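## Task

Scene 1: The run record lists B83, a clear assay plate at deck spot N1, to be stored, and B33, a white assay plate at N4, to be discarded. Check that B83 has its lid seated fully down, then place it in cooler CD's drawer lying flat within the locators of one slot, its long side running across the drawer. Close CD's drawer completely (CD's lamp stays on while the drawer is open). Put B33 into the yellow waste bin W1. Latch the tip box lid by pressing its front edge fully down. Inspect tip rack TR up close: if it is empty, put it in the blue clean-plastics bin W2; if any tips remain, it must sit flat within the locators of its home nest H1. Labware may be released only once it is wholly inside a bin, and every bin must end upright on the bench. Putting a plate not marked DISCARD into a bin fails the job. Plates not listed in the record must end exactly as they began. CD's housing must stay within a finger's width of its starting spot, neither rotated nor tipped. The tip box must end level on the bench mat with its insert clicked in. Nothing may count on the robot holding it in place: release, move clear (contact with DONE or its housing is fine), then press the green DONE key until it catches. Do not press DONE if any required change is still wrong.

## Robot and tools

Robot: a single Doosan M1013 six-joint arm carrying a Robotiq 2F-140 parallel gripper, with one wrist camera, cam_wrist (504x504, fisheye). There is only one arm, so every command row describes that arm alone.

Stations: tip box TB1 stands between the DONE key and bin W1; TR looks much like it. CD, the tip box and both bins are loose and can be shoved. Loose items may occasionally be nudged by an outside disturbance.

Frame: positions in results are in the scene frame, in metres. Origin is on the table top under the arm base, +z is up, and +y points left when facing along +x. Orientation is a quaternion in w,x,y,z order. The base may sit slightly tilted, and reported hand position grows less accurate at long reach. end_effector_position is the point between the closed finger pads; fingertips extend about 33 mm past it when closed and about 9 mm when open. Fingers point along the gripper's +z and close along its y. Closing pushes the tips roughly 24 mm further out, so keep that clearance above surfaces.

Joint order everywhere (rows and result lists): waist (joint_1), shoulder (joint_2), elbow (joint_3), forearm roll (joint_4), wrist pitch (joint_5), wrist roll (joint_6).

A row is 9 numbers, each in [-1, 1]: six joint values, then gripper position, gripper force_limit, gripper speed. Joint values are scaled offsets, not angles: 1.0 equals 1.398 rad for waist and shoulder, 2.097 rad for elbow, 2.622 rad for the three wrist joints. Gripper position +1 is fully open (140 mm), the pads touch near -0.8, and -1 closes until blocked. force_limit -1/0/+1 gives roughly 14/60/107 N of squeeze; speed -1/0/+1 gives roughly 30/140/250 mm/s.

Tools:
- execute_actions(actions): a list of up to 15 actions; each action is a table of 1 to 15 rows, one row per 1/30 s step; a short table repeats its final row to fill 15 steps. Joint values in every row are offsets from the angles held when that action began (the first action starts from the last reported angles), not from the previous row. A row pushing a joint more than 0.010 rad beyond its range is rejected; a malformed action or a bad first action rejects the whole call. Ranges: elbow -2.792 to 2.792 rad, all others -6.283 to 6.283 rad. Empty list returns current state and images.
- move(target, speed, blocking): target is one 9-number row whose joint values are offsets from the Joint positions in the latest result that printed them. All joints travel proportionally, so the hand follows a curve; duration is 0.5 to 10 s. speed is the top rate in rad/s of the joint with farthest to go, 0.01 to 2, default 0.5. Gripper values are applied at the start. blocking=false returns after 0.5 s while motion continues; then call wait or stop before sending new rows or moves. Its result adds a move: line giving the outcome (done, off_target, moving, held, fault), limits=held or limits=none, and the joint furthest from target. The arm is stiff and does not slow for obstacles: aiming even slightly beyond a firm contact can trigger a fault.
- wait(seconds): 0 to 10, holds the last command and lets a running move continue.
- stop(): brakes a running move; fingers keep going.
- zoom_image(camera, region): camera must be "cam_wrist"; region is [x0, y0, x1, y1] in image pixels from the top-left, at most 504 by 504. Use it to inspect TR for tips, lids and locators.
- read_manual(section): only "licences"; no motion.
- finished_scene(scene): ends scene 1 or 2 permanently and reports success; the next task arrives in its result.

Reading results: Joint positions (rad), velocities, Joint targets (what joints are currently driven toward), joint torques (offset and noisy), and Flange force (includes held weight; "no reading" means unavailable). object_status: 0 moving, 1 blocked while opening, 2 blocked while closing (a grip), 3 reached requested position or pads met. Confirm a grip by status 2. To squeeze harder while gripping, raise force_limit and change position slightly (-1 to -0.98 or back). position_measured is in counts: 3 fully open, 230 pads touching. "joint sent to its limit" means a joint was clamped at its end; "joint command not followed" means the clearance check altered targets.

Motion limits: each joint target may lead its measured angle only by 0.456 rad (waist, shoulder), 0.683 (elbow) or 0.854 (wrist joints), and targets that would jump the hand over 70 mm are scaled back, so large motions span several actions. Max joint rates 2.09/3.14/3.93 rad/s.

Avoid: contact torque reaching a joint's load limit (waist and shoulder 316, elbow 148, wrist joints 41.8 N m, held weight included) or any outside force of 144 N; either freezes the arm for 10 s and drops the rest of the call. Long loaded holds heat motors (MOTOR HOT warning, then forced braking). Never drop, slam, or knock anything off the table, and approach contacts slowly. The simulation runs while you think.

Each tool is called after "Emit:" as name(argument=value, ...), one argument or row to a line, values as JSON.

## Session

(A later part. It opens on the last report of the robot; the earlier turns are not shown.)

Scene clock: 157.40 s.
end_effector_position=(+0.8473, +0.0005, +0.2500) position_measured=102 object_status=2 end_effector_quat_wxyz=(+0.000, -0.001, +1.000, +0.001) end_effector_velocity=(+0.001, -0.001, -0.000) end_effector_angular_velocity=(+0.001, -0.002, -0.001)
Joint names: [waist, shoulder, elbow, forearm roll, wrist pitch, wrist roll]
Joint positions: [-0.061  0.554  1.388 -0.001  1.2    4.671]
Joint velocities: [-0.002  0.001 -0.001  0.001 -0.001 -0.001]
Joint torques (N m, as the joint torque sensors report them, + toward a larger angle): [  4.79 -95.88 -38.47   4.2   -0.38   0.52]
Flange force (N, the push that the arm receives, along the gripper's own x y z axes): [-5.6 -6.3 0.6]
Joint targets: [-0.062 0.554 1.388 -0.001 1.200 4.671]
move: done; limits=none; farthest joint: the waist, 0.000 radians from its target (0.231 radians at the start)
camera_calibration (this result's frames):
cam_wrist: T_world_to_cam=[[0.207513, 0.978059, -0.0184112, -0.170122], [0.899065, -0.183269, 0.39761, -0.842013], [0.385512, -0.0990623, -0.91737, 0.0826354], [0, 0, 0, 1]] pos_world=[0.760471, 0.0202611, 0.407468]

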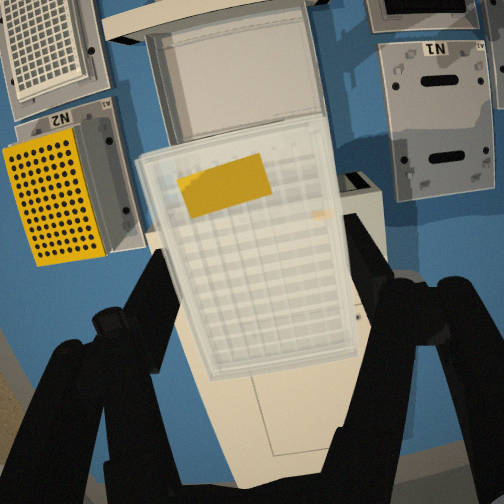

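Emit:
zoom_image(
  camera="cam_wrist",
  region=[100,0,340,160],
)

Emit:
zoom_image(
  camera="cam_wrist",
  region=[0,100,160,280],
)

Region (100, 0, 340, 160) of cam_wrist's 504x504 image, scaled by 2.100, with more detail than that image has.

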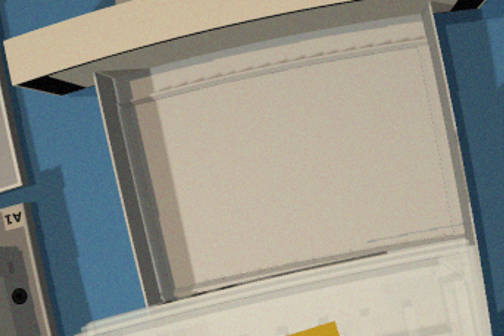

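Region (0, 100, 160, 280) of cam_wrist's 504x504 image, scaled by 2.800, with more detail than that image has.

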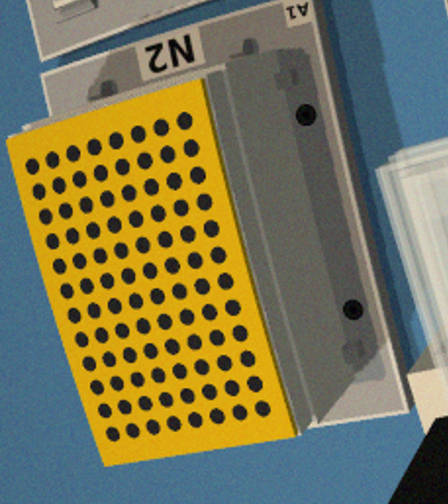

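Emit:
move(
  target=[0.0007,-0.054,0.1345,0,-0.079,-0.5984,-1,-0.5,-0.8],
  speed=0.6,
)

Scene clock: 178.23 s.
end_effector_position=(+0.7542, +0.0051, +0.1704) position_measured=102 object_status=2 end_effector_quat_wxyz=(-0.001, +0.707, -0.707, +0.000) end_effector_velocity=(-0.000, +0.001, +0.000) end_effector_angular_velocity=(+0.001, +0.000, +0.000)
Joint names: [waist, shoulder, elbow, forearm roll, wrist pitch, wrist roll]
Joint positions: [-0.061  0.478  1.67  -0.001  0.993  3.103]
Joint velocities: [ 0.    -0.    -0.     0.001  0.    -0.001]
Joint torques (N m, as the joint torque sensors report them, + toward a larger angle): [  3.77 -85.99 -34.69   3.83  -0.19   0.58]
Flange force (N, the push that the arm receives, along the gripper's own x y z axes): [5.7 -5.4 2.9]
Joint targets: [-0.061 0.478 1.670 -0.001 0.993 3.103]
move: done; limits=none; farthest joint: the waist, 0.000 radians from its target (0.002 radians at the start)
camera_calibration (this result's frames):
cam_wrist: T_world_to_cam=[[-0.977792, 0.208547, -0.0207589, 0.741562], [0.183219, 0.898699, 0.398461, -0.191629], [0.101754, 0.385808, -0.91695, 0.257443], [0, 0, 0, 1]] pos_world=[0.734007, -0.0817573, 0.327813]

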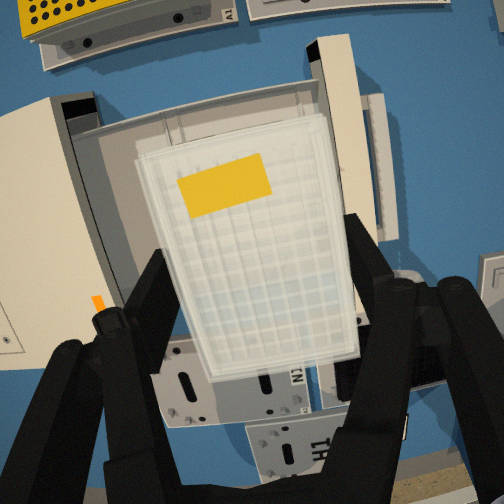

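Descend 5 cm.

Emit:
move(
  target=[0,0.0335,0.0152,0,-0.03,0,-1,-0.5,-0.8],
  speed=0.06,
)

Emit:
zoom_image(
  camera="cam_wrist",
  region=[100,40,400,280],
)

Scene clock: 185.97 s.
end_effector_position=(+0.7543, +0.0052, +0.1206) position_measured=102 object_status=2 end_effector_quat_wxyz=(-0.001, +0.707, -0.707, +0.000) end_effector_velocity=(-0.000, +0.000, -0.001) end_effector_angular_velocity=(+0.002, +0.000, -0.002)
Joint names: [waist, shoulder, elbow, forearm roll, wrist pitch, wrist roll]
Joint positions: [-0.061  0.525  1.702 -0.001  0.914  3.103]
Joint velocities: [-0.     0.001  0.001  0.002 -0.001  0.   ]
Joint torques (N m, as the joint torque sensors report them, + toward a larger angle): [  3.9  -89.09 -32.46   3.69  -0.32   0.56]
Flange force (N, the push that the arm receives, along the gripper's own x y z axes): [5.7 -6.9 3.6]
Joint targets: [-0.061 0.525 1.702 -0.001 0.914 3.103]
move: done; limits=none; farthest joint: the waist, 0.000 radians from its target (0.000 radians at the start)
camera_calibration (this result's frames):
cam_wrist: T_world_to_cam=[[-0.977809, 0.208471, -0.0207046, 0.740568], [0.183168, 0.898703, 0.398475, -0.17184], [0.101678, 0.38584, -0.916946, 0.211783], [0, 0, 0, 1]] pos_world=[0.734077, -0.0816683, 0.278001]

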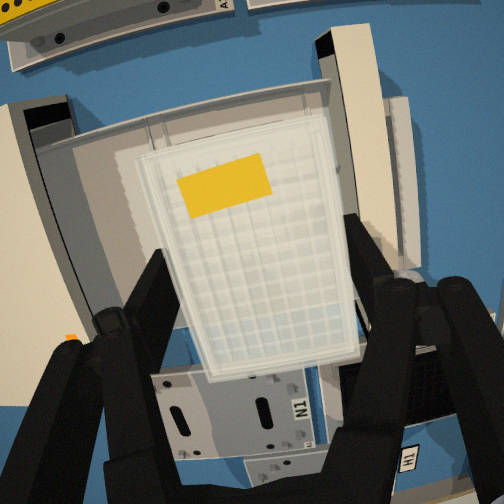

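Region (100, 40, 400, 280) of cam_wrist's 504x504 image, scaled by 1.680, with more detail than that image has; it fills the top 403 rows of this view, and the rest is white.

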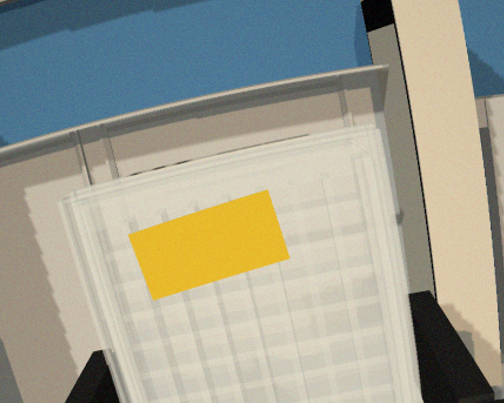

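Emit:
move(
  target=[-0.002,0.0257,0.0087,0,-0.0207,0,-1,-0.5,-0.8],
  speed=0.03,
)

Emit:
zoom_image(
  camera="cam_wrist",
  region=[100,60,420,400],
)

Scene clock: 197.37 s.
end_effector_position=(+0.7543, +0.0031, +0.0856) position_measured=102 object_status=2 end_effector_quat_wxyz=(-0.001, +0.706, -0.708, +0.000) end_effector_velocity=(-0.001, -0.000, -0.000) end_effector_angular_velocity=(-0.000, +0.001, -0.001)
Joint names: [waist, shoulder, elbow, forearm roll, wrist pitch, wrist roll]
Joint positions: [-0.063  0.561  1.72  -0.001  0.86   3.103]
Joint velocities: [-0.    -0.     0.001 -0.    -0.     0.   ]
Joint torques (N m, as the joint torque sensors report them, + toward a larger angle): [  3.35 -89.53 -31.19   3.45  -0.47   0.51]
Flange force (N, the push that the arm receives, along the gripper's own x y z axes): [5.2 -5.0 2.6]
Joint targets: [-0.063 0.561 1.720 -0.001 0.860 3.103]
move: done; limits=none; farthest joint: the waist, 0.000 radians from its target (0.003 radians at the start)
camera_calibration (this result's frames):
cam_wrist: T_world_to_cam=[[-0.977217, 0.21122, -0.0207936, 0.739864], [0.185657, 0.898178, 0.398508, -0.157955], [0.102849, 0.385568, -0.916929, 0.179616], [0, 0, 0, 1]] pos_world=[0.73386, -0.0836573, 0.243026]

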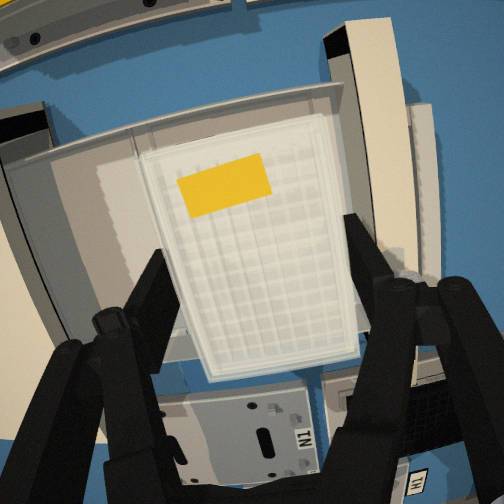

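Region (100, 60, 420, 400) of cam_wrist's 504x504 image, scaled by 1.482, with more detail than that image has; it fills the left 474 columns of this view, and the rest is white.

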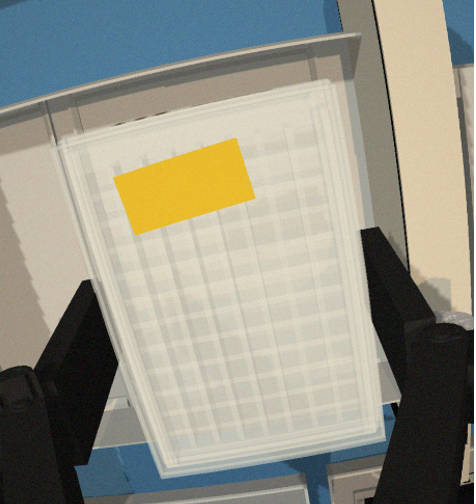

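Emit:
move(
  target=[0,0.0115,0.0031,0,-0.0087,0.008,-1,-0.5,-0.8],
  speed=0.02,
)

Emit:
zoom_image(
  camera="cam_wrist",
  region=[110,70,370,250],
)

Emit:
zoom_image(
  camera="cam_wrist",
  region=[150,260,400,400],
)

Scene clock: 203.90 s.
end_effector_position=(+0.7545, +0.0032, +0.0708) position_measured=102 object_status=2 end_effector_quat_wxyz=(-0.001, +0.699, -0.715, +0.000) end_effector_velocity=(-0.001, -0.000, -0.001) end_effector_angular_velocity=(-0.000, +0.001, -0.001)
Joint names: [waist, shoulder, elbow, forearm roll, wrist pitch, wrist roll]
Joint positions: [-0.063  0.577  1.727 -0.001  0.837  3.124]
Joint velocities: [-0.001  0.001  0.002 -0.    -0.001  0.   ]
Joint torques (N m, as the joint torque sensors report them, + toward a larger angle): [  4.67 -87.34 -29.42   3.82  -0.96   0.72]
Flange force (N, the push that the arm receives, along the gripper's own x y z axes): [7.1 -4.3 -1.8]
Joint targets: [-0.063 0.577 1.727 -0.001 0.837 3.124]
move: done; limits=none; farthest joint: the waist, 0.000 radians from its target (0.000 radians at the start)
camera_calibration (this result's frames):
cam_wrist: T_world_to_cam=[[-0.972576, 0.231636, -0.0209971, 0.736156], [0.204337, 0.894083, 0.398576, -0.166184], [0.111098, 0.383355, -0.916895, 0.159788], [0, 0, 0, 1]] pos_world=[0.732173, -0.0831937, 0.228202]

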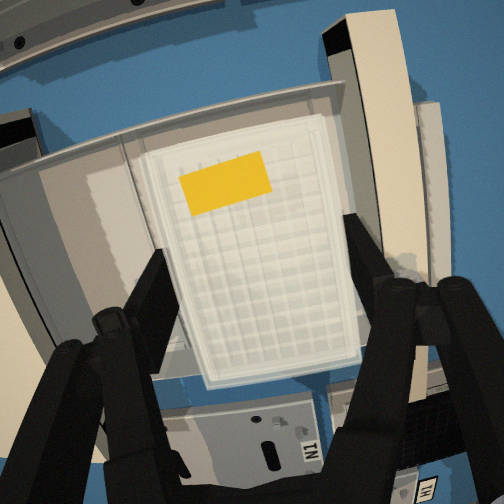

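Region (110, 70, 370, 250) of cam_wrist's 504x504 image, scaled by 1.938, with more detail than that image has; it fills the top 349 rows of this view, and the rest is white.

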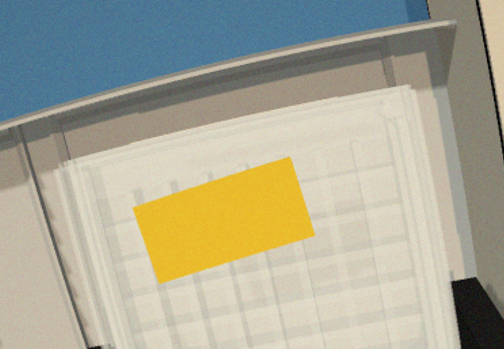

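Region (150, 260, 400, 400) of cam_wrist's 504x504 image, scaled by 2.016, with more detail than that image has; it fills the top 282 rows of this view, and the rest is white.

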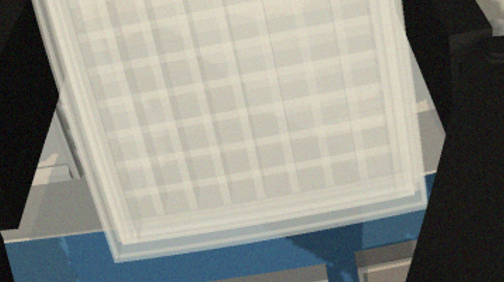

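Emit:
move(
  target=[-0.0057,0.0003,-0.0038,0,0.0029,-0.003,-1,-0.5,-0.8],
  speed=0.01,
)

Emit:
move(
  target=[0,0.0046,0.0012,0,-0.0035,0,-1,-0.5,-0.8],
  speed=0.01,
)

Emit:
zoom_image(
  camera="cam_wrist",
  region=[110,70,370,250],
)

Emit:
zoom_image(
  camera="cam_wrist",
  region=[150,260,400,400],
)

Scene clock: 218.67 s.
end_effector_position=(+0.7575, -0.0030, +0.0738) position_measured=102 object_status=2 end_effector_quat_wxyz=(-0.001, +0.699, -0.715, +0.000) end_effector_velocity=(-0.000, -0.000, +0.001) end_effector_angular_velocity=(+0.000, -0.001, -0.000)
Joint names: [waist, shoulder, elbow, forearm roll, wrist pitch, wrist roll]
Joint positions: [-0.071  0.577  1.719 -0.001  0.845  3.116]
Joint velocities: [-0.    -0.002  0.001  0.001  0.    -0.   ]
Joint torques (N m, as the joint torque sensors report them, + toward a larger angle): [  4.08 -91.   -31.14   3.45  -0.37   0.63]
Flange force (N, the push that the arm receives, along the gripper's own x y z axes): [5.7 -3.6 1.9]
Joint targets: [-0.071 0.577 1.719 -0.001 0.845 3.116]
move: done; limits=none; farthest joint: the waist, 0.000 radians from its target (0.008 radians at the start)
camera_calibration (this result's frames):
cam_wrist: T_world_to_cam=[[-0.972554, 0.231731, -0.0209417, 0.740542], [0.204448, 0.894067, 0.398555, -0.162566], [0.111081, 0.383335, -0.916906, 0.164572], [0, 0, 0, 1]] pos_world=[0.735172, -0.0893475, 0.231197]

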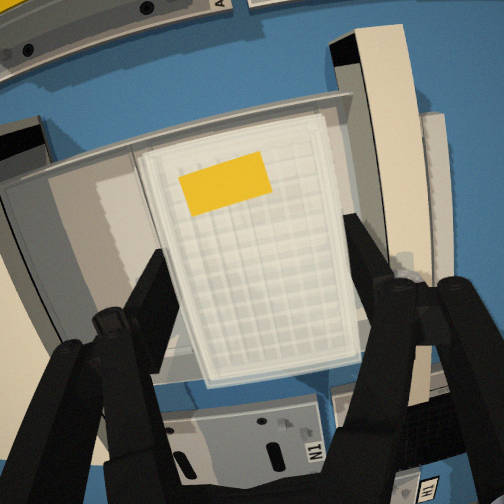

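Scene clock: 219.80 s.
end_effector_position=(+0.7576, -0.0030, +0.0679) position_measured=102 object_status=2 end_effector_quat_wxyz=(-0.001, +0.699, -0.715, +0.000) end_effector_velocity=(-0.001, +0.000, -0.002) end_effector_angular_velocity=(+0.000, +0.002, +0.000)
Joint names: [waist, shoulder, elbow, forearm roll, wrist pitch, wrist roll]
Joint positions: [-0.071  0.584  1.721 -0.001  0.836  3.116]
Joint velocities: [ 0.     0.002  0.001  0.    -0.001 -0.   ]
Joint torques (N m, as the joint torque sensors report them, + toward a larger angle): [  2.83 -91.36 -30.9    3.39  -0.41   0.79]
Flange force (N, the push that the arm receives, along the gripper's own x y z axes): [4.5 -4.6 3.5]
Joint targets: [-0.071 0.584 1.722 -0.001 0.836 3.116]
move: done; limits=none; farthest joint: the waist, 0.000 radians from its target (0.000 radians at the start)
camera_calibration (this result's frames):
cam_wrist: T_world_to_cam=[[-0.97255, 0.231728, -0.021168, 0.74051], [0.204353, 0.894071, 0.398594, -0.160165], [0.111291, 0.383327, -0.916883, 0.158988], [0, 0, 0, 1]] pos_world=[0.73522, -0.0893426, 0.22529]

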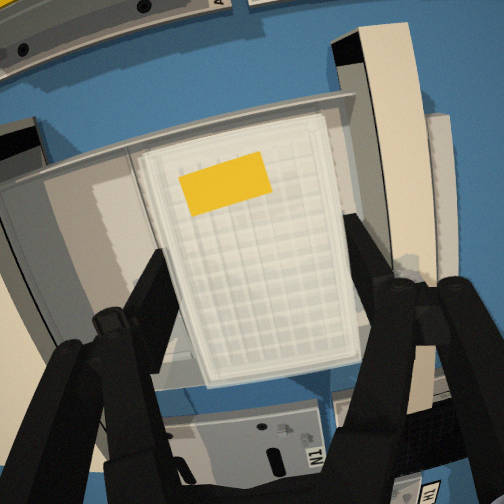

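Region (110, 70, 370, 250) of cam_wrist's 504x504 image, scaled by 1.938, with more detail than that image has; it fills the top 349 rows of this view, and the rest is white.

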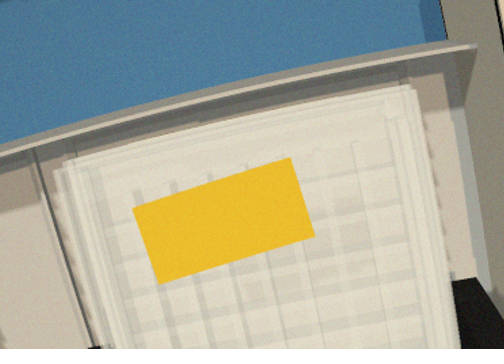

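Region (150, 260, 400, 400) of cam_wrist's 504x504 image, scaled by 2.016, with more detail than that image has; it fills the top 282 rows of this view, and the rest is white.

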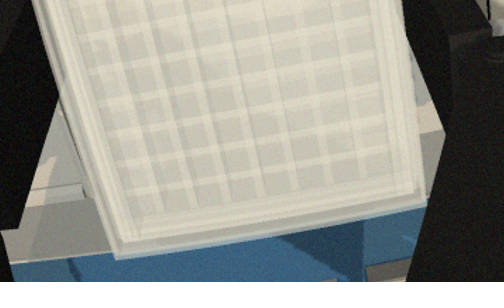

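Emit:
move(
  target=[0,0.004,0.001,0,-0.003,0,-1,-0.5,-0.8],
  speed=0.01,
)

Emit:
zoom_image(
  camera="cam_wrist",
  region=[110,70,370,250],
)

Emit:
zoom_image(
  camera="cam_wrist",
  region=[150,260,400,400],
)

Scene clock: 225.27 s.
end_effector_position=(+0.7576, -0.0030, +0.0628) position_measured=102 object_status=2 end_effector_quat_wxyz=(-0.001, +0.699, -0.715, +0.000) end_effector_velocity=(+0.000, +0.001, +0.000) end_effector_angular_velocity=(+0.000, -0.001, +0.001)
Joint names: [waist, shoulder, elbow, forearm roll, wrist pitch, wrist roll]
Joint positions: [-0.071  0.589  1.724 -0.001  0.828  3.116]
Joint velocities: [ 0.001 -0.001  0.     0.001 -0.     0.   ]
Joint torques (N m, as the joint torque sensors report them, + toward a larger angle): [  2.65 -91.72 -30.29   3.32  -0.45   0.64]
Flange force (N, the push that the arm receives, along the gripper's own x y z axes): [3.7 -5.5 3.0]
Joint targets: [-0.071 0.589 1.724 -0.001 0.828 3.116]
move: done; limits=none; farthest joint: the waist, 0.000 radians from its target (0.000 radians at the start)
camera_calibration (this result's frames):
cam_wrist: T_world_to_cam=[[-0.972547, 0.231725, -0.0213427, 0.740469], [0.20428, 0.894073, 0.398626, -0.158102], [0.111454, 0.383322, -0.916865, 0.15419], [0, 0, 0, 1]] pos_world=[0.735253, -0.0893351, 0.220199]

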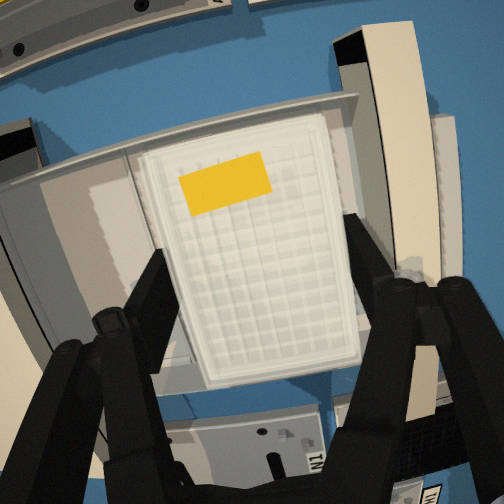

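Region (110, 70, 370, 250) of cam_wrist's 504x504 image, scaled by 1.938, with more detail than that image has; it fills the top 349 rows of this view, and the rest is white.

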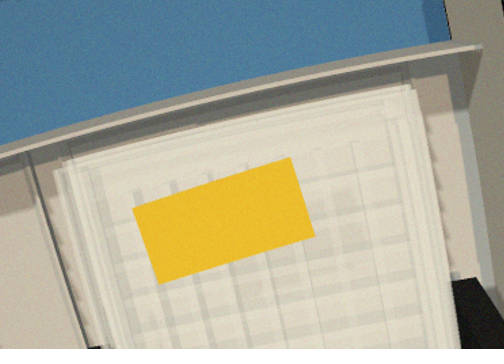

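Region (150, 260, 400, 400) of cam_wrist's 504x504 image, scaled by 2.016, with more detail than that image has; it fills the top 282 rows of this view, and the rest is white.

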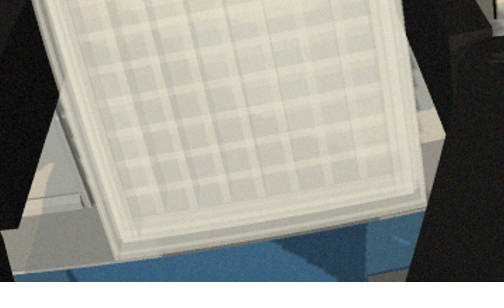

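Emit:
move(
  target=[0,0.0024,0.0006,0,-0.0017,0,-1,-0.5,-0.8],
  speed=0.01,
)

Emit:
zoom_image(
  camera="cam_wrist",
  region=[110,70,370,250],
)

Scene clock: 230.80 s.
end_effector_position=(+0.7576, -0.0030, +0.0598) position_measured=102 object_status=2 end_effector_quat_wxyz=(-0.001, +0.699, -0.715, +0.000) end_effector_velocity=(+0.000, +0.001, +0.000) end_effector_angular_velocity=(+0.002, -0.001, -0.001)
Joint names: [waist, shoulder, elbow, forearm roll, wrist pitch, wrist roll]
Joint positions: [-0.071  0.593  1.725 -0.001  0.824  3.116]
Joint velocities: [ 0.    -0.    -0.     0.003 -0.    -0.   ]
Joint torques (N m, as the joint torque sensors report them, + toward a larger angle): [  3.   -91.64 -30.34   3.37  -0.37   0.55]
Flange force (N, the push that the arm receives, along the gripper's own x y z axes): [4.3 -5.2 3.3]
Joint targets: [-0.071 0.593 1.725 -0.001 0.824 3.116]
move: done; limits=none; farthest joint: the waist, 0.000 radians from its target (0.000 radians at the start)
camera_calibration (this result's frames):
cam_wrist: T_world_to_cam=[[-0.972551, 0.231723, -0.0211918, 0.740331], [0.204339, 0.89407, 0.398603, -0.156926], [0.111313, 0.383331, -0.916879, 0.15151], [0, 0, 0, 1]] pos_world=[0.735211, -0.0893274, 0.217156]

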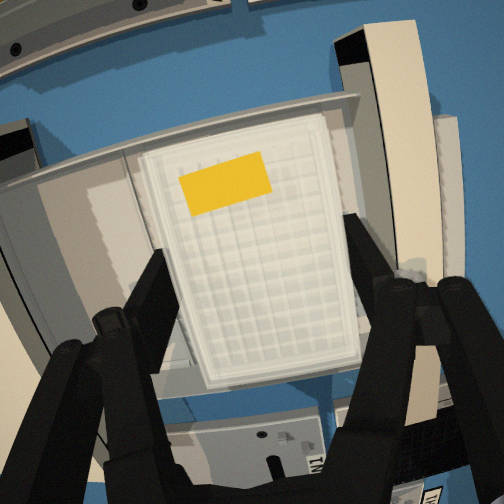

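Region (110, 70, 370, 250) of cam_wrist's 504x504 image, scaled by 1.938, with more detail than that image has; it fills the top 349 rows of this view, and the rest is white.

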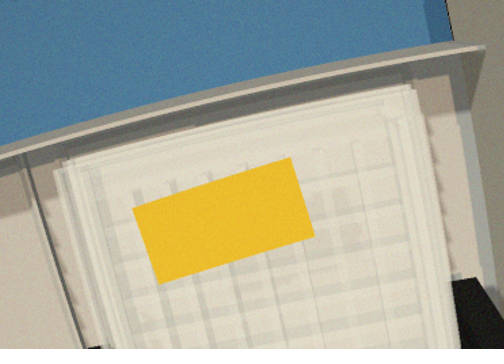

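Emit:
move(
  target=[0,0.002,0.0005,0,-0.0014,0,-1,-0.5,-0.8],
  speed=0.01,
)

Emit:
zoom_image(
  camera="cam_wrist",
  region=[110,70,370,250],
)

Scene clock: 234.67 s.
end_effector_position=(+0.7575, -0.0030, +0.0572) position_measured=102 object_status=2 end_effector_quat_wxyz=(-0.001, +0.699, -0.715, +0.000) end_effector_velocity=(+0.000, +0.000, +0.001) end_effector_angular_velocity=(-0.000, -0.001, -0.000)
Joint names: [waist, shoulder, elbow, forearm roll, wrist pitch, wrist roll]
Joint positions: [-0.071  0.595  1.726 -0.001  0.82   3.116]
Joint velocities: [ 0.    -0.001  0.001 -0.    -0.001  0.   ]
Joint torques (N m, as the joint torque sensors report them, + toward a larger angle): [  2.74 -92.29 -30.1    3.51  -0.37   0.59]
Flange force (N, the push that the arm receives, along the gripper's own x y z axes): [4.1 -5.4 2.7]
Joint targets: [-0.071 0.595 1.726 -0.001 0.820 3.116]
move: done; limits=none; farthest joint: the waist, 0.000 radians from its target (0.000 radians at the start)
camera_calibration (this result's frames):
cam_wrist: T_world_to_cam=[[-0.972555, 0.231722, -0.0210234, 0.740192], [0.204406, 0.894067, 0.398576, -0.155956], [0.111155, 0.38334, -0.916894, 0.14931], [0, 0, 0, 1]] pos_world=[0.735159, -0.0893203, 0.214623]

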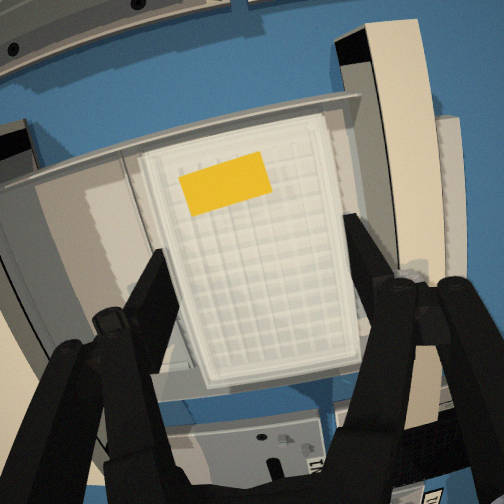

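Region (110, 70, 370, 250) of cam_wrist's 504x504 image, scaled by 1.938, with more detail than that image has; it fills the top 349 rows of this view, and the rest is white.

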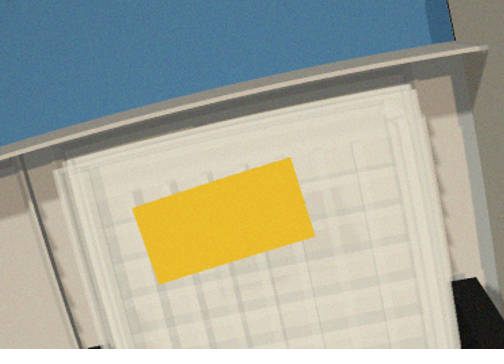

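Emit:
move(
  target=[0,0.002,0.0005,0,-0.0015,0,-1,-0.5,-0.8],
  speed=0.01,
)

Emit:
zoom_image(
  camera="cam_wrist",
  region=[110,70,370,250],
)

Scene clock: 239.77 s.
end_effector_position=(+0.7575, -0.0030, +0.0547) position_measured=102 object_status=2 end_effector_quat_wxyz=(-0.001, +0.699, -0.715, +0.000) end_effector_velocity=(+0.001, +0.000, +0.000) end_effector_angular_velocity=(+0.001, -0.002, -0.000)
Joint names: [waist, shoulder, elbow, forearm roll, wrist pitch, wrist roll]
Joint positions: [-0.071  0.598  1.727 -0.001  0.816  3.116]
Joint velocities: [ 0.    -0.    -0.001  0.001 -0.001 -0.   ]
Joint torques (N m, as the joint torque sensors report them, + toward a larger angle): [  2.82 -92.11 -30.18   3.34  -0.25   0.58]
Flange force (N, the push that the arm receives, along the gripper's own x y z axes): [4.2 -4.9 3.4]
Joint targets: [-0.071 0.598 1.727 -0.001 0.816 3.116]
move: done; limits=none; farthest joint: the waist, 0.000 radians from its target (0.000 radians at the start)
camera_calibration (this result's frames):
cam_wrist: T_world_to_cam=[[-0.972553, 0.231721, -0.0211117, 0.74014], [0.204368, 0.894068, 0.398592, -0.154923], [0.111237, 0.383337, -0.916885, 0.146922], [0, 0, 0, 1]] pos_world=[0.735144, -0.089315, 0.212087]

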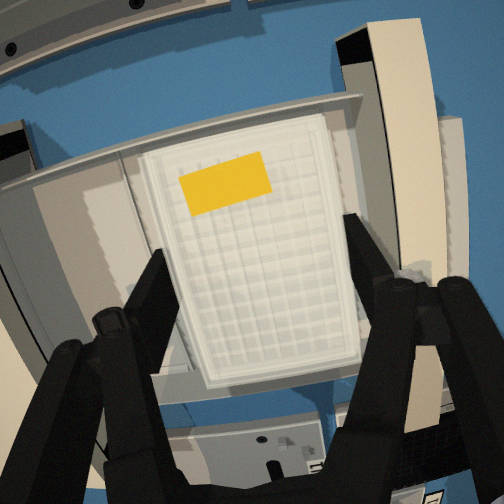

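Region (110, 70, 370, 250) of cam_wrist's 504x504 image, scaled by 1.938, with more detail than that image has; it fills the top 349 rows of this view, and the rest is white.

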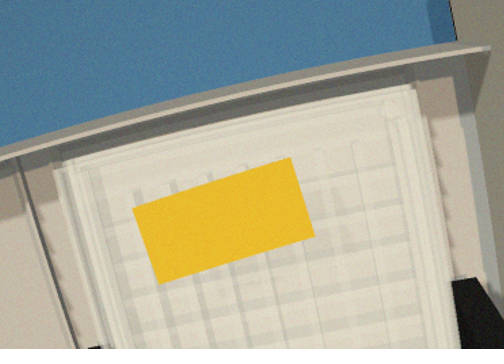

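Emit:
move(
  target=[0.0008,0.002,0.0005,0,-0.0015,-0.004,-1,-0.5,-0.8],
  speed=0.01,
)

Emit:
zoom_image(
  camera="cam_wrist",
  region=[110,70,370,250],
)

Emit:
zoom_image(
  camera="cam_wrist",
  region=[150,270,400,410],
)

Scene clock: 248.20 s.
end_effector_position=(+0.7575, -0.0021, +0.0522) position_measured=102 object_status=2 end_effector_quat_wxyz=(-0.001, +0.703, -0.711, +0.000) end_effector_velocity=(+0.000, +0.000, +0.000) end_effector_angular_velocity=(-0.000, -0.001, +0.002)
Joint names: [waist, shoulder, elbow, forearm roll, wrist pitch, wrist roll]
Joint positions: [-0.07   0.601  1.728 -0.001  0.812  3.105]
Joint velocities: [ 0.001 -0.    -0.    -0.    -0.    -0.001]
Joint torques (N m, as the joint torque sensors report them, + toward a larger angle): [  3.14 -90.62 -29.78   3.46  -0.64   0.45]
Flange force (N, the push that the arm receives, along the gripper's own x y z axes): [4.3 -3.7 0.9]
Joint targets: [-0.070 0.601 1.728 -0.001 0.812 3.105]
move: done; limits=none; farthest joint: the waist, 0.000 radians from its target (0.001 radians at the start)
camera_calibration (this result's frames):
cam_wrist: T_world_to_cam=[[-0.975171, 0.220434, -0.021219, 0.741847], [0.193951, 0.896386, 0.398592, -0.146777], [0.106884, 0.38458, -0.916883, 0.147575], [0, 0, 0, 1]] pos_world=[0.736122, -0.0887137, 0.209555]

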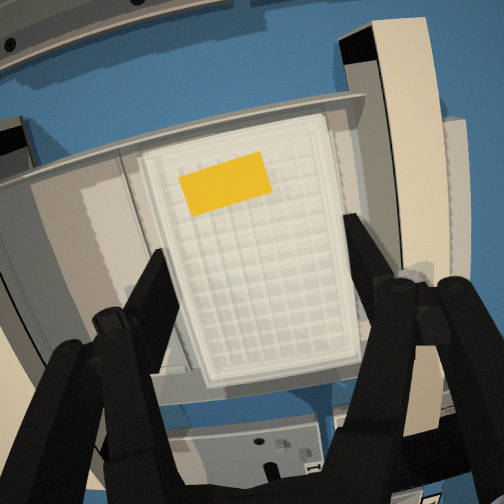

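Region (110, 70, 370, 250) of cam_wrist's 504x504 image, scaled by 1.938, with more detail than that image has; it fills the top 349 rows of this view, and the rest is white.

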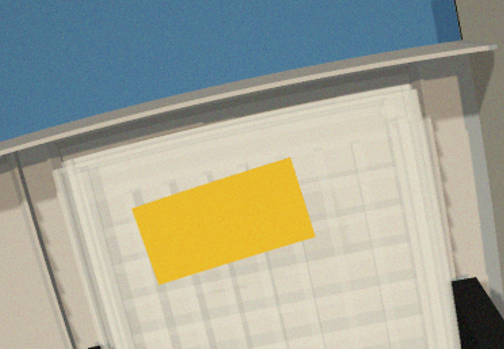

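Region (150, 270, 400, 410) of cam_wrist's 504x504 image, scaled by 2.016, with more detail than that image has; it fills the top 282 rows of this view, and the rest is white.

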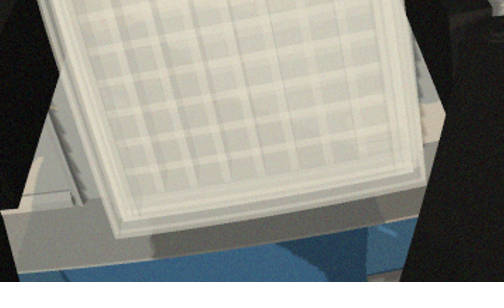

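Low end touching. A bit more, then release.

Emit:
move(
  target=[0,0.0016,0.0004,0,-0.0011,0,-1,-0.5,-0.8],
  speed=0.01,
)

Emit:
move(
  target=[0,0,0,0,0,0,0.28,-0.5,-0.8],
)

Emit:
move(
  target=[0,-0.055,-0.0125,0,0.039,0,0.28,-0.5,-0.8],
  speed=0.06,
)

Emit:
zoom_image(
  camera="cam_wrist",
  region=[130,70,390,350],
)

Scene clock: 253.43 s.
end_effector_position=(+0.7574, -0.0021, +0.0501) position_measured=102 object_status=2 end_effector_quat_wxyz=(-0.001, +0.703, -0.711, +0.000) end_effector_velocity=(+0.000, -0.000, +0.000) end_effector_angular_velocity=(-0.000, -0.001, -0.000)
Joint names: [waist, shoulder, elbow, forearm roll, wrist pitch, wrist roll]
Joint positions: [-0.07   0.603  1.729 -0.001  0.809  3.105]
Joint velocities: [-0.    -0.    -0.001 -0.    -0.     0.001]
Joint torques (N m, as the joint torque sensors report them, + toward a larger angle): [  2.42 -89.07 -27.63   3.04  -0.14   0.66]
Flange force (N, the push that the arm receives, along the gripper's own x y z axes): [3.6 -5.8 -1.1]
Joint targets: [-0.070 0.603 1.729 -0.001 0.809 3.105]
move: done; limits=none; farthest joint: the waist, 0.000 radians from its target (0.000 radians at the start)
camera_calibration (this result's frames):
cam_wrist: T_world_to_cam=[[-0.975181, 0.220409, -0.0210358, 0.741701], [0.194003, 0.896386, 0.398565, -0.146002], [0.106704, 0.384592, -0.916899, 0.145861], [0, 0, 0, 1]] pos_world=[0.736053, -0.0887006, 0.207533]

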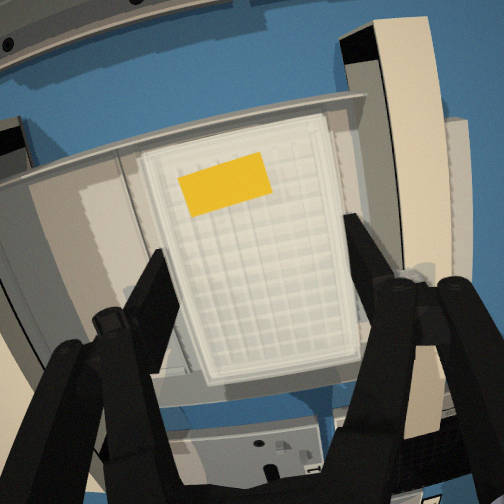

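Scene clock: 253.93 s.
end_effector_position=(+0.7573, -0.0021, +0.0501) position_measured=94 object_status=3 end_effector_quat_wxyz=(-0.001, +0.703, -0.711, +0.000) end_effector_velocity=(-0.001, -0.000, -0.001) end_effector_angular_velocity=(+0.000, +0.001, -0.001)
Joint names: [waist, shoulder, elbow, forearm roll, wrist pitch, wrist roll]
Joint positions: [-0.07   0.603  1.729 -0.001  0.809  3.105]
Joint velocities: [-0.    -0.     0.002  0.    -0.     0.   ]
Joint torques (N m, as the joint torque sensors report them, + toward a larger angle): [  2.93 -90.88 -29.88   3.38  -0.5    0.63]
Flange force (N, the push that the arm receives, along the gripper's own x y z axes): [4.6 -3.5 1.7]
Joint targets: [-0.070 0.603 1.729 -0.001 0.809 3.105]
move: done; limits=none; farthest joint: the waist, 0.000 radians from its target (0.000 radians at the start)
camera_calibration (this result's frames):
cam_wrist: T_world_to_cam=[[-0.975183, 0.220409, -0.0209348, 0.741647], [0.194044, 0.896384, 0.39855, -0.146001], [0.10661, 0.384597, -0.916908, 0.145882], [0, 0, 0, 1]] pos_world=[0.736019, -0.0886988, 0.207475]

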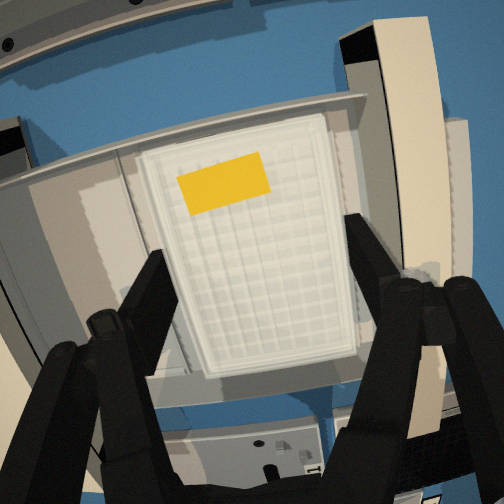

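Scene clock: 255.93 s.
end_effector_position=(+0.7548, -0.0021, +0.1193) position_measured=94 object_status=3 end_effector_quat_wxyz=(-0.001, +0.703, -0.711, +0.000) end_effector_velocity=(+0.000, -0.000, +0.002) end_effector_angular_velocity=(-0.001, -0.002, +0.001)
Joint names: [waist, shoulder, elbow, forearm roll, wrist pitch, wrist roll]
Joint positions: [-0.07   0.526  1.703 -0.001  0.911  3.105]
Joint velocities: [-0.    -0.002 -0.001 -0.001  0.001 -0.   ]
Joint torques (N m, as the joint torque sensors report them, + toward a larger angle): [  2.39 -88.64 -32.38   3.66  -0.52   0.65]
Flange force (N, the push that the arm receives, along the gripper's own x y z axes): [3.9 -6.4 2.3]
Joint targets: [-0.070 0.526 1.703 -0.001 0.911 3.105]
move: done; limits=none; farthest joint: the waist, 0.000 radians from its target (0.000 radians at the start)
camera_calibration (this result's frames):
cam_wrist: T_world_to_cam=[[-0.975155, 0.220449, -0.0217808, 0.740724], [0.193743, 0.896407, 0.398646, -0.172861], [0.107406, 0.384522, -0.916846, 0.208979], [0, 0, 0, 1]] pos_world=[0.733366, -0.0886949, 0.276645]

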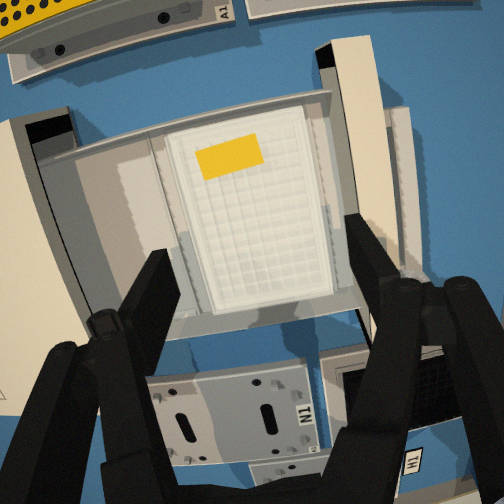

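Region (130, 70, 390, 350) of cam_wrist's 504x504 image, scaled by 1.800, with more detail than that image has; it fills the left 468 columns of this view, and the rest is white.

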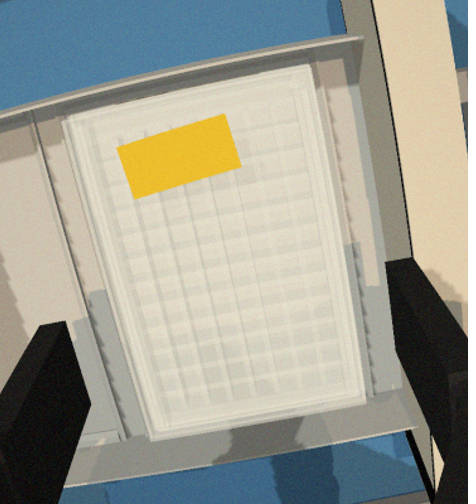

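Emit:
move(
  target=[0,-0.02,-0.04,0,0.043,0.594,1,-0.5,0],
  speed=0.8,
)

Emit:
zoom_image(
  camera="cam_wrist",
  region=[100,20,400,260],
)

Scene clock: 263.03 s.
end_effector_position=(+0.7747, -0.0032, +0.1793) position_measured=3 object_status=3 end_effector_quat_wxyz=(+0.001, -0.001, +1.000, +0.001) end_effector_velocity=(-0.000, +0.000, +0.000) end_effector_angular_velocity=(+0.000, +0.000, -0.000)
Joint names: [waist, shoulder, elbow, forearm roll, wrist pitch, wrist roll]
Joint positions: [-0.07   0.498  1.619 -0.001  1.024  4.662]
Joint velocities: [ 0. -0.  0.  0.  0.  0.]
Joint torques (N m, as the joint torque sensors report them, + toward a larger angle): [  3.29 -87.57 -35.36   3.95  -0.51   0.49]
Flange force (N, the push that the arm receives, along the gripper's own x y z axes): [-4.3 -4.5 1.2]
Joint targets: [-0.070 0.498 1.619 -0.001 1.024 4.662]
move: done; limits=none; farthest joint: the waist, 0.000 radians from its target (0.000 radians at the start)
camera_calibration (this result's frames):
cam_wrist: T_world_to_cam=[[0.207158, 0.978137, -0.0182633, -0.152515], [0.898853, -0.182931, 0.398245, -0.749317], [0.386198, -0.0989158, -0.917097, 0.0447909], [0, 0, 0, 1]] pos_world=[0.687822, 0.0165377, 0.336704]

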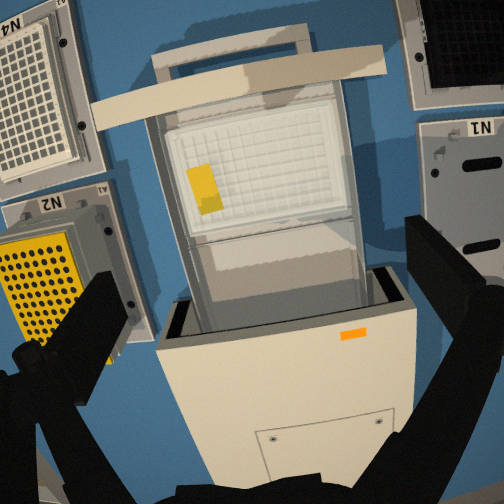

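Region (100, 20, 400, 260) of cam_wrist's 504x504 image, scaled by 1.680, with more detail than that image has; it fills the top 403 rows of this view, and the rest is white.

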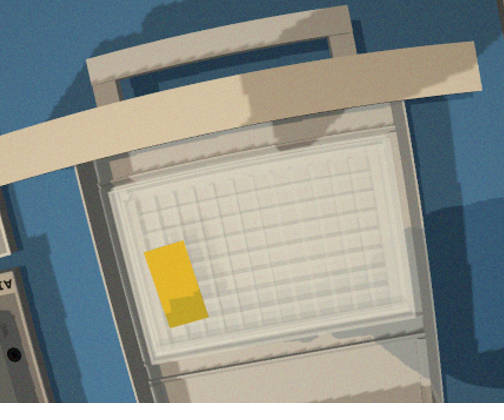

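Emit:
zoom_image(
  camera="cam_wrist",
  region=[140,110,240,250],
)

Emit:
zoom_image(
  camera="cam_wrist",
  region=[270,80,370,230],
)

Region (140, 110, 240, 250) of cam_wrist's 504x504 image, scaled by 3.600, with more detail than that image has; it fills the left 360 columns of this view, and the rest is white.

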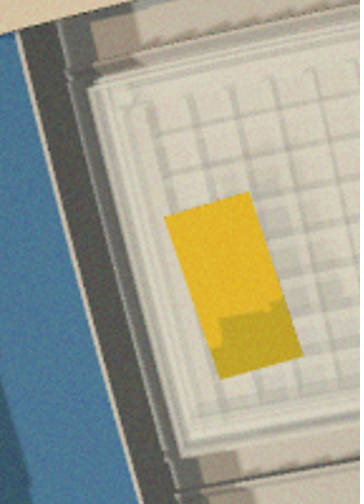

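Region (270, 80, 370, 230) of cam_wrist's 504x504 image, scaled by 3.360, with more detail than that image has.

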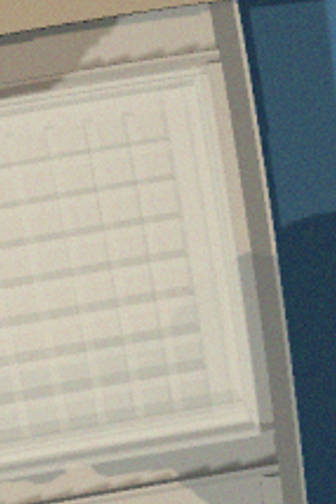

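Emit:
move(
  target=[-0.0057,-0.170,0.169,0,-0.0442,0,-1,0,0.5],
)

Emit:
move(
  target=[0,0.101,0.023,0,-0.0722,0,-1,0,0.5],
  speed=0.3,
)

Emit:
move(
  target=[0.008,0.1193,-0.138,0,0.0467,0,-1,0,0.5],
  speed=0.08,
)

Scene clock: 281.53 s.
end_effector_position=(+0.6011, +0.0004, +0.1799) position_measured=233 object_status=3 end_effector_quat_wxyz=(+0.000, +0.003, +1.000, +0.001) end_effector_velocity=(-0.001, -0.001, -0.000) end_effector_angular_velocity=(-0.001, +0.001, +0.000)
Joint names: [waist, shoulder, elbow, forearm roll, wrist pitch, wrist roll]
Joint positions: [-0.078  0.261  1.973 -0.001  0.908  4.662]
Joint velocities: [-0.001 -0.     0.002 -0.002 -0.     0.   ]
Joint torques (N m, as the joint torque sensors report them, + toward a larger angle): [  2.89 -61.96 -32.64   3.58  -0.28   0.5 ]
Flange force (N, the push that the arm receives, along the gripper's own x y z axes): [-4.1 -5.7 3.0]
Joint targets: [-0.078 0.261 1.973 -0.001 0.908 4.662]
move: done; limits=none; farthest joint: the shoulder, 0.001 radians from its target (0.238 radians at the start)
camera_calibration (this result's frames):
cam_wrist: T_world_to_cam=[[0.214929, 0.976457, -0.0183652, -0.124709], [0.89773, -0.190126, 0.397408, -0.591949], [0.38456, -0.101901, -0.917458, 0.113813], [0, 0, 0, 1]] pos_world=[0.514446, 0.0208263, 0.337374]

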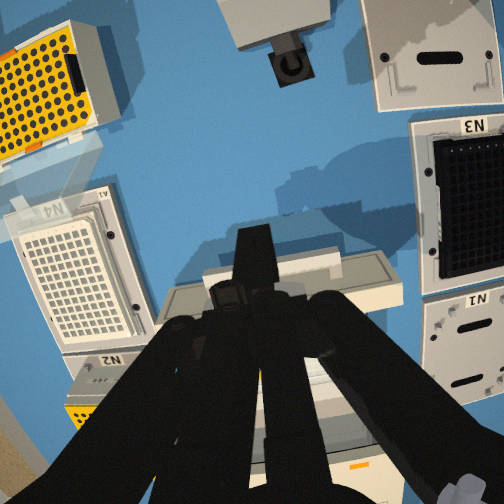

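Scene clock: 282.57 s.
end_effector_position=(+0.6112, +0.0001, +0.0746) position_measured=233 object_status=3 end_effector_quat_wxyz=(+0.000, +0.003, +1.000, +0.001) end_effector_velocity=(-0.000, -0.001, -0.000) end_effector_angular_velocity=(-0.001, +0.001, +0.001)
Joint names: [waist, shoulder, elbow, forearm roll, wrist pitch, wrist roll]
Joint positions: [-0.078  0.402  2.021 -0.001  0.719  4.662]
Joint velocities: [-0.     0.     0.    -0.002  0.001 -0.   ]
Joint torques (N m, as the joint torque sensors report them, + toward a larger angle): [  2.2  -71.65 -27.     2.93  -0.29   0.58]
Flange force (N, the push that the arm receives, along the gripper's own x y z axes): [-5.0 -4.5 4.1]
Joint targets: [-0.078 0.402 2.021 -0.001 0.719 4.662]
move: done; limits=none; farthest joint: the waist, 0.000 radians from its target (0.000 radians at the start)
camera_calibration (this result's frames):
cam_wrist: T_world_to_cam=[[0.214866, 0.976472, -0.0183162, -0.128416], [0.897789, -0.190101, 0.397286, -0.559306], [0.384457, -0.101807, -0.917512, 0.0134332], [0, 0, 0, 1]] pos_world=[0.524567, 0.0204373, 0.232178]

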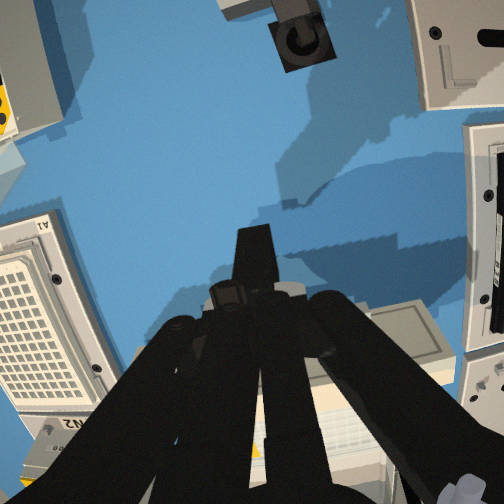

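Scene clock: 286.50 s.
end_effector_position=(+0.7511, +0.0006, +0.0748) position_measured=233 object_status=3 end_effector_quat_wxyz=(+0.000, -0.003, +1.000, +0.001) end_effector_velocity=(+0.001, +0.000, -0.000) end_effector_angular_velocity=(+0.001, +0.000, -0.001)
Joint names: [waist, shoulder, elbow, forearm roll, wrist pitch, wrist roll]
Joint positions: [-0.067  0.569  1.732 -0.001  0.841  4.662]
Joint velocities: [-0.     0.001 -0.001  0.001  0.     0.   ]
Joint torques (N m, as the joint torque sensors report them, + toward a larger angle): [  3.27 -89.39 -31.61   3.58  -0.76   0.65]
Flange force (N, the push that the arm receives, along the gripper's own x y z axes): [-2.8 -5.2 2.3]
Joint targets: [-0.067 0.569 1.732 -0.001 0.841 4.662]
move: done; limits=none; farthest joint: the waist, 0.000 radians from its target (0.011 radians at the start)
camera_calibration (this result's frames):
cam_wrist: T_world_to_cam=[[0.203981, 0.978803, -0.0183434, -0.150795], [0.899772, -0.180062, 0.397478, -0.686417], [0.38575, -0.0975829, -0.917428, -0.041171], [0, 0, 0, 1]] pos_world=[0.66426, 0.0199836, 0.232298]

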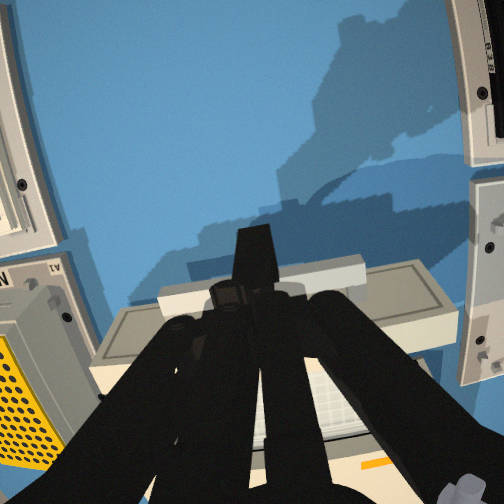

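Emit:
move(
  target=[0.001,0.027,-0.0325,0,0.0116,0,-1,0,0.5],
  speed=0.05,
)

Scene clock: 291.60 s.
end_effector_position=(+0.7817, +0.0003, +0.0747) position_measured=233 object_status=3 end_effector_quat_wxyz=(+0.000, -0.003, +1.000, +0.001) end_effector_velocity=(+0.001, -0.001, -0.000) end_effector_angular_velocity=(-0.001, -0.001, +0.000)
Joint names: [waist, shoulder, elbow, forearm roll, wrist pitch, wrist roll]
Joint positions: [-0.066  0.607  1.664 -0.001  0.872  4.662]
Joint velocities: [-0.001  0.001 -0.001 -0.001 -0.001  0.   ]
Joint torques (N m, as the joint torque sensors report them, + toward a larger angle): [  2.85 -93.62 -31.59   3.57  -0.83   0.55]
Flange force (N, the push that the arm receives, along the gripper's own x y z axes): [-5.0 -4.3 2.3]
Joint targets: [-0.066 0.607 1.664 -0.001 0.872 4.662]
move: done; limits=none; farthest joint: the waist, 0.000 radians from its target (0.001 radians at the start)
camera_calibration (this result's frames):
cam_wrist: T_world_to_cam=[[0.202625, 0.979084, -0.0183568, -0.155687], [0.900023, -0.178811, 0.397473, -0.714129], [0.385877, -0.0970597, -0.91743, -0.0531822], [0, 0, 0, 1]] pos_world=[0.694801, 0.0195745, 0.232198]

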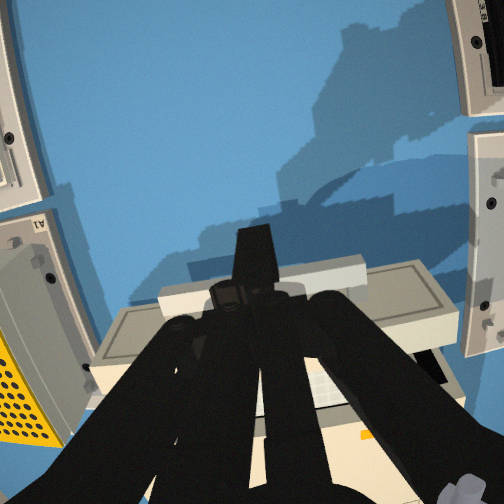

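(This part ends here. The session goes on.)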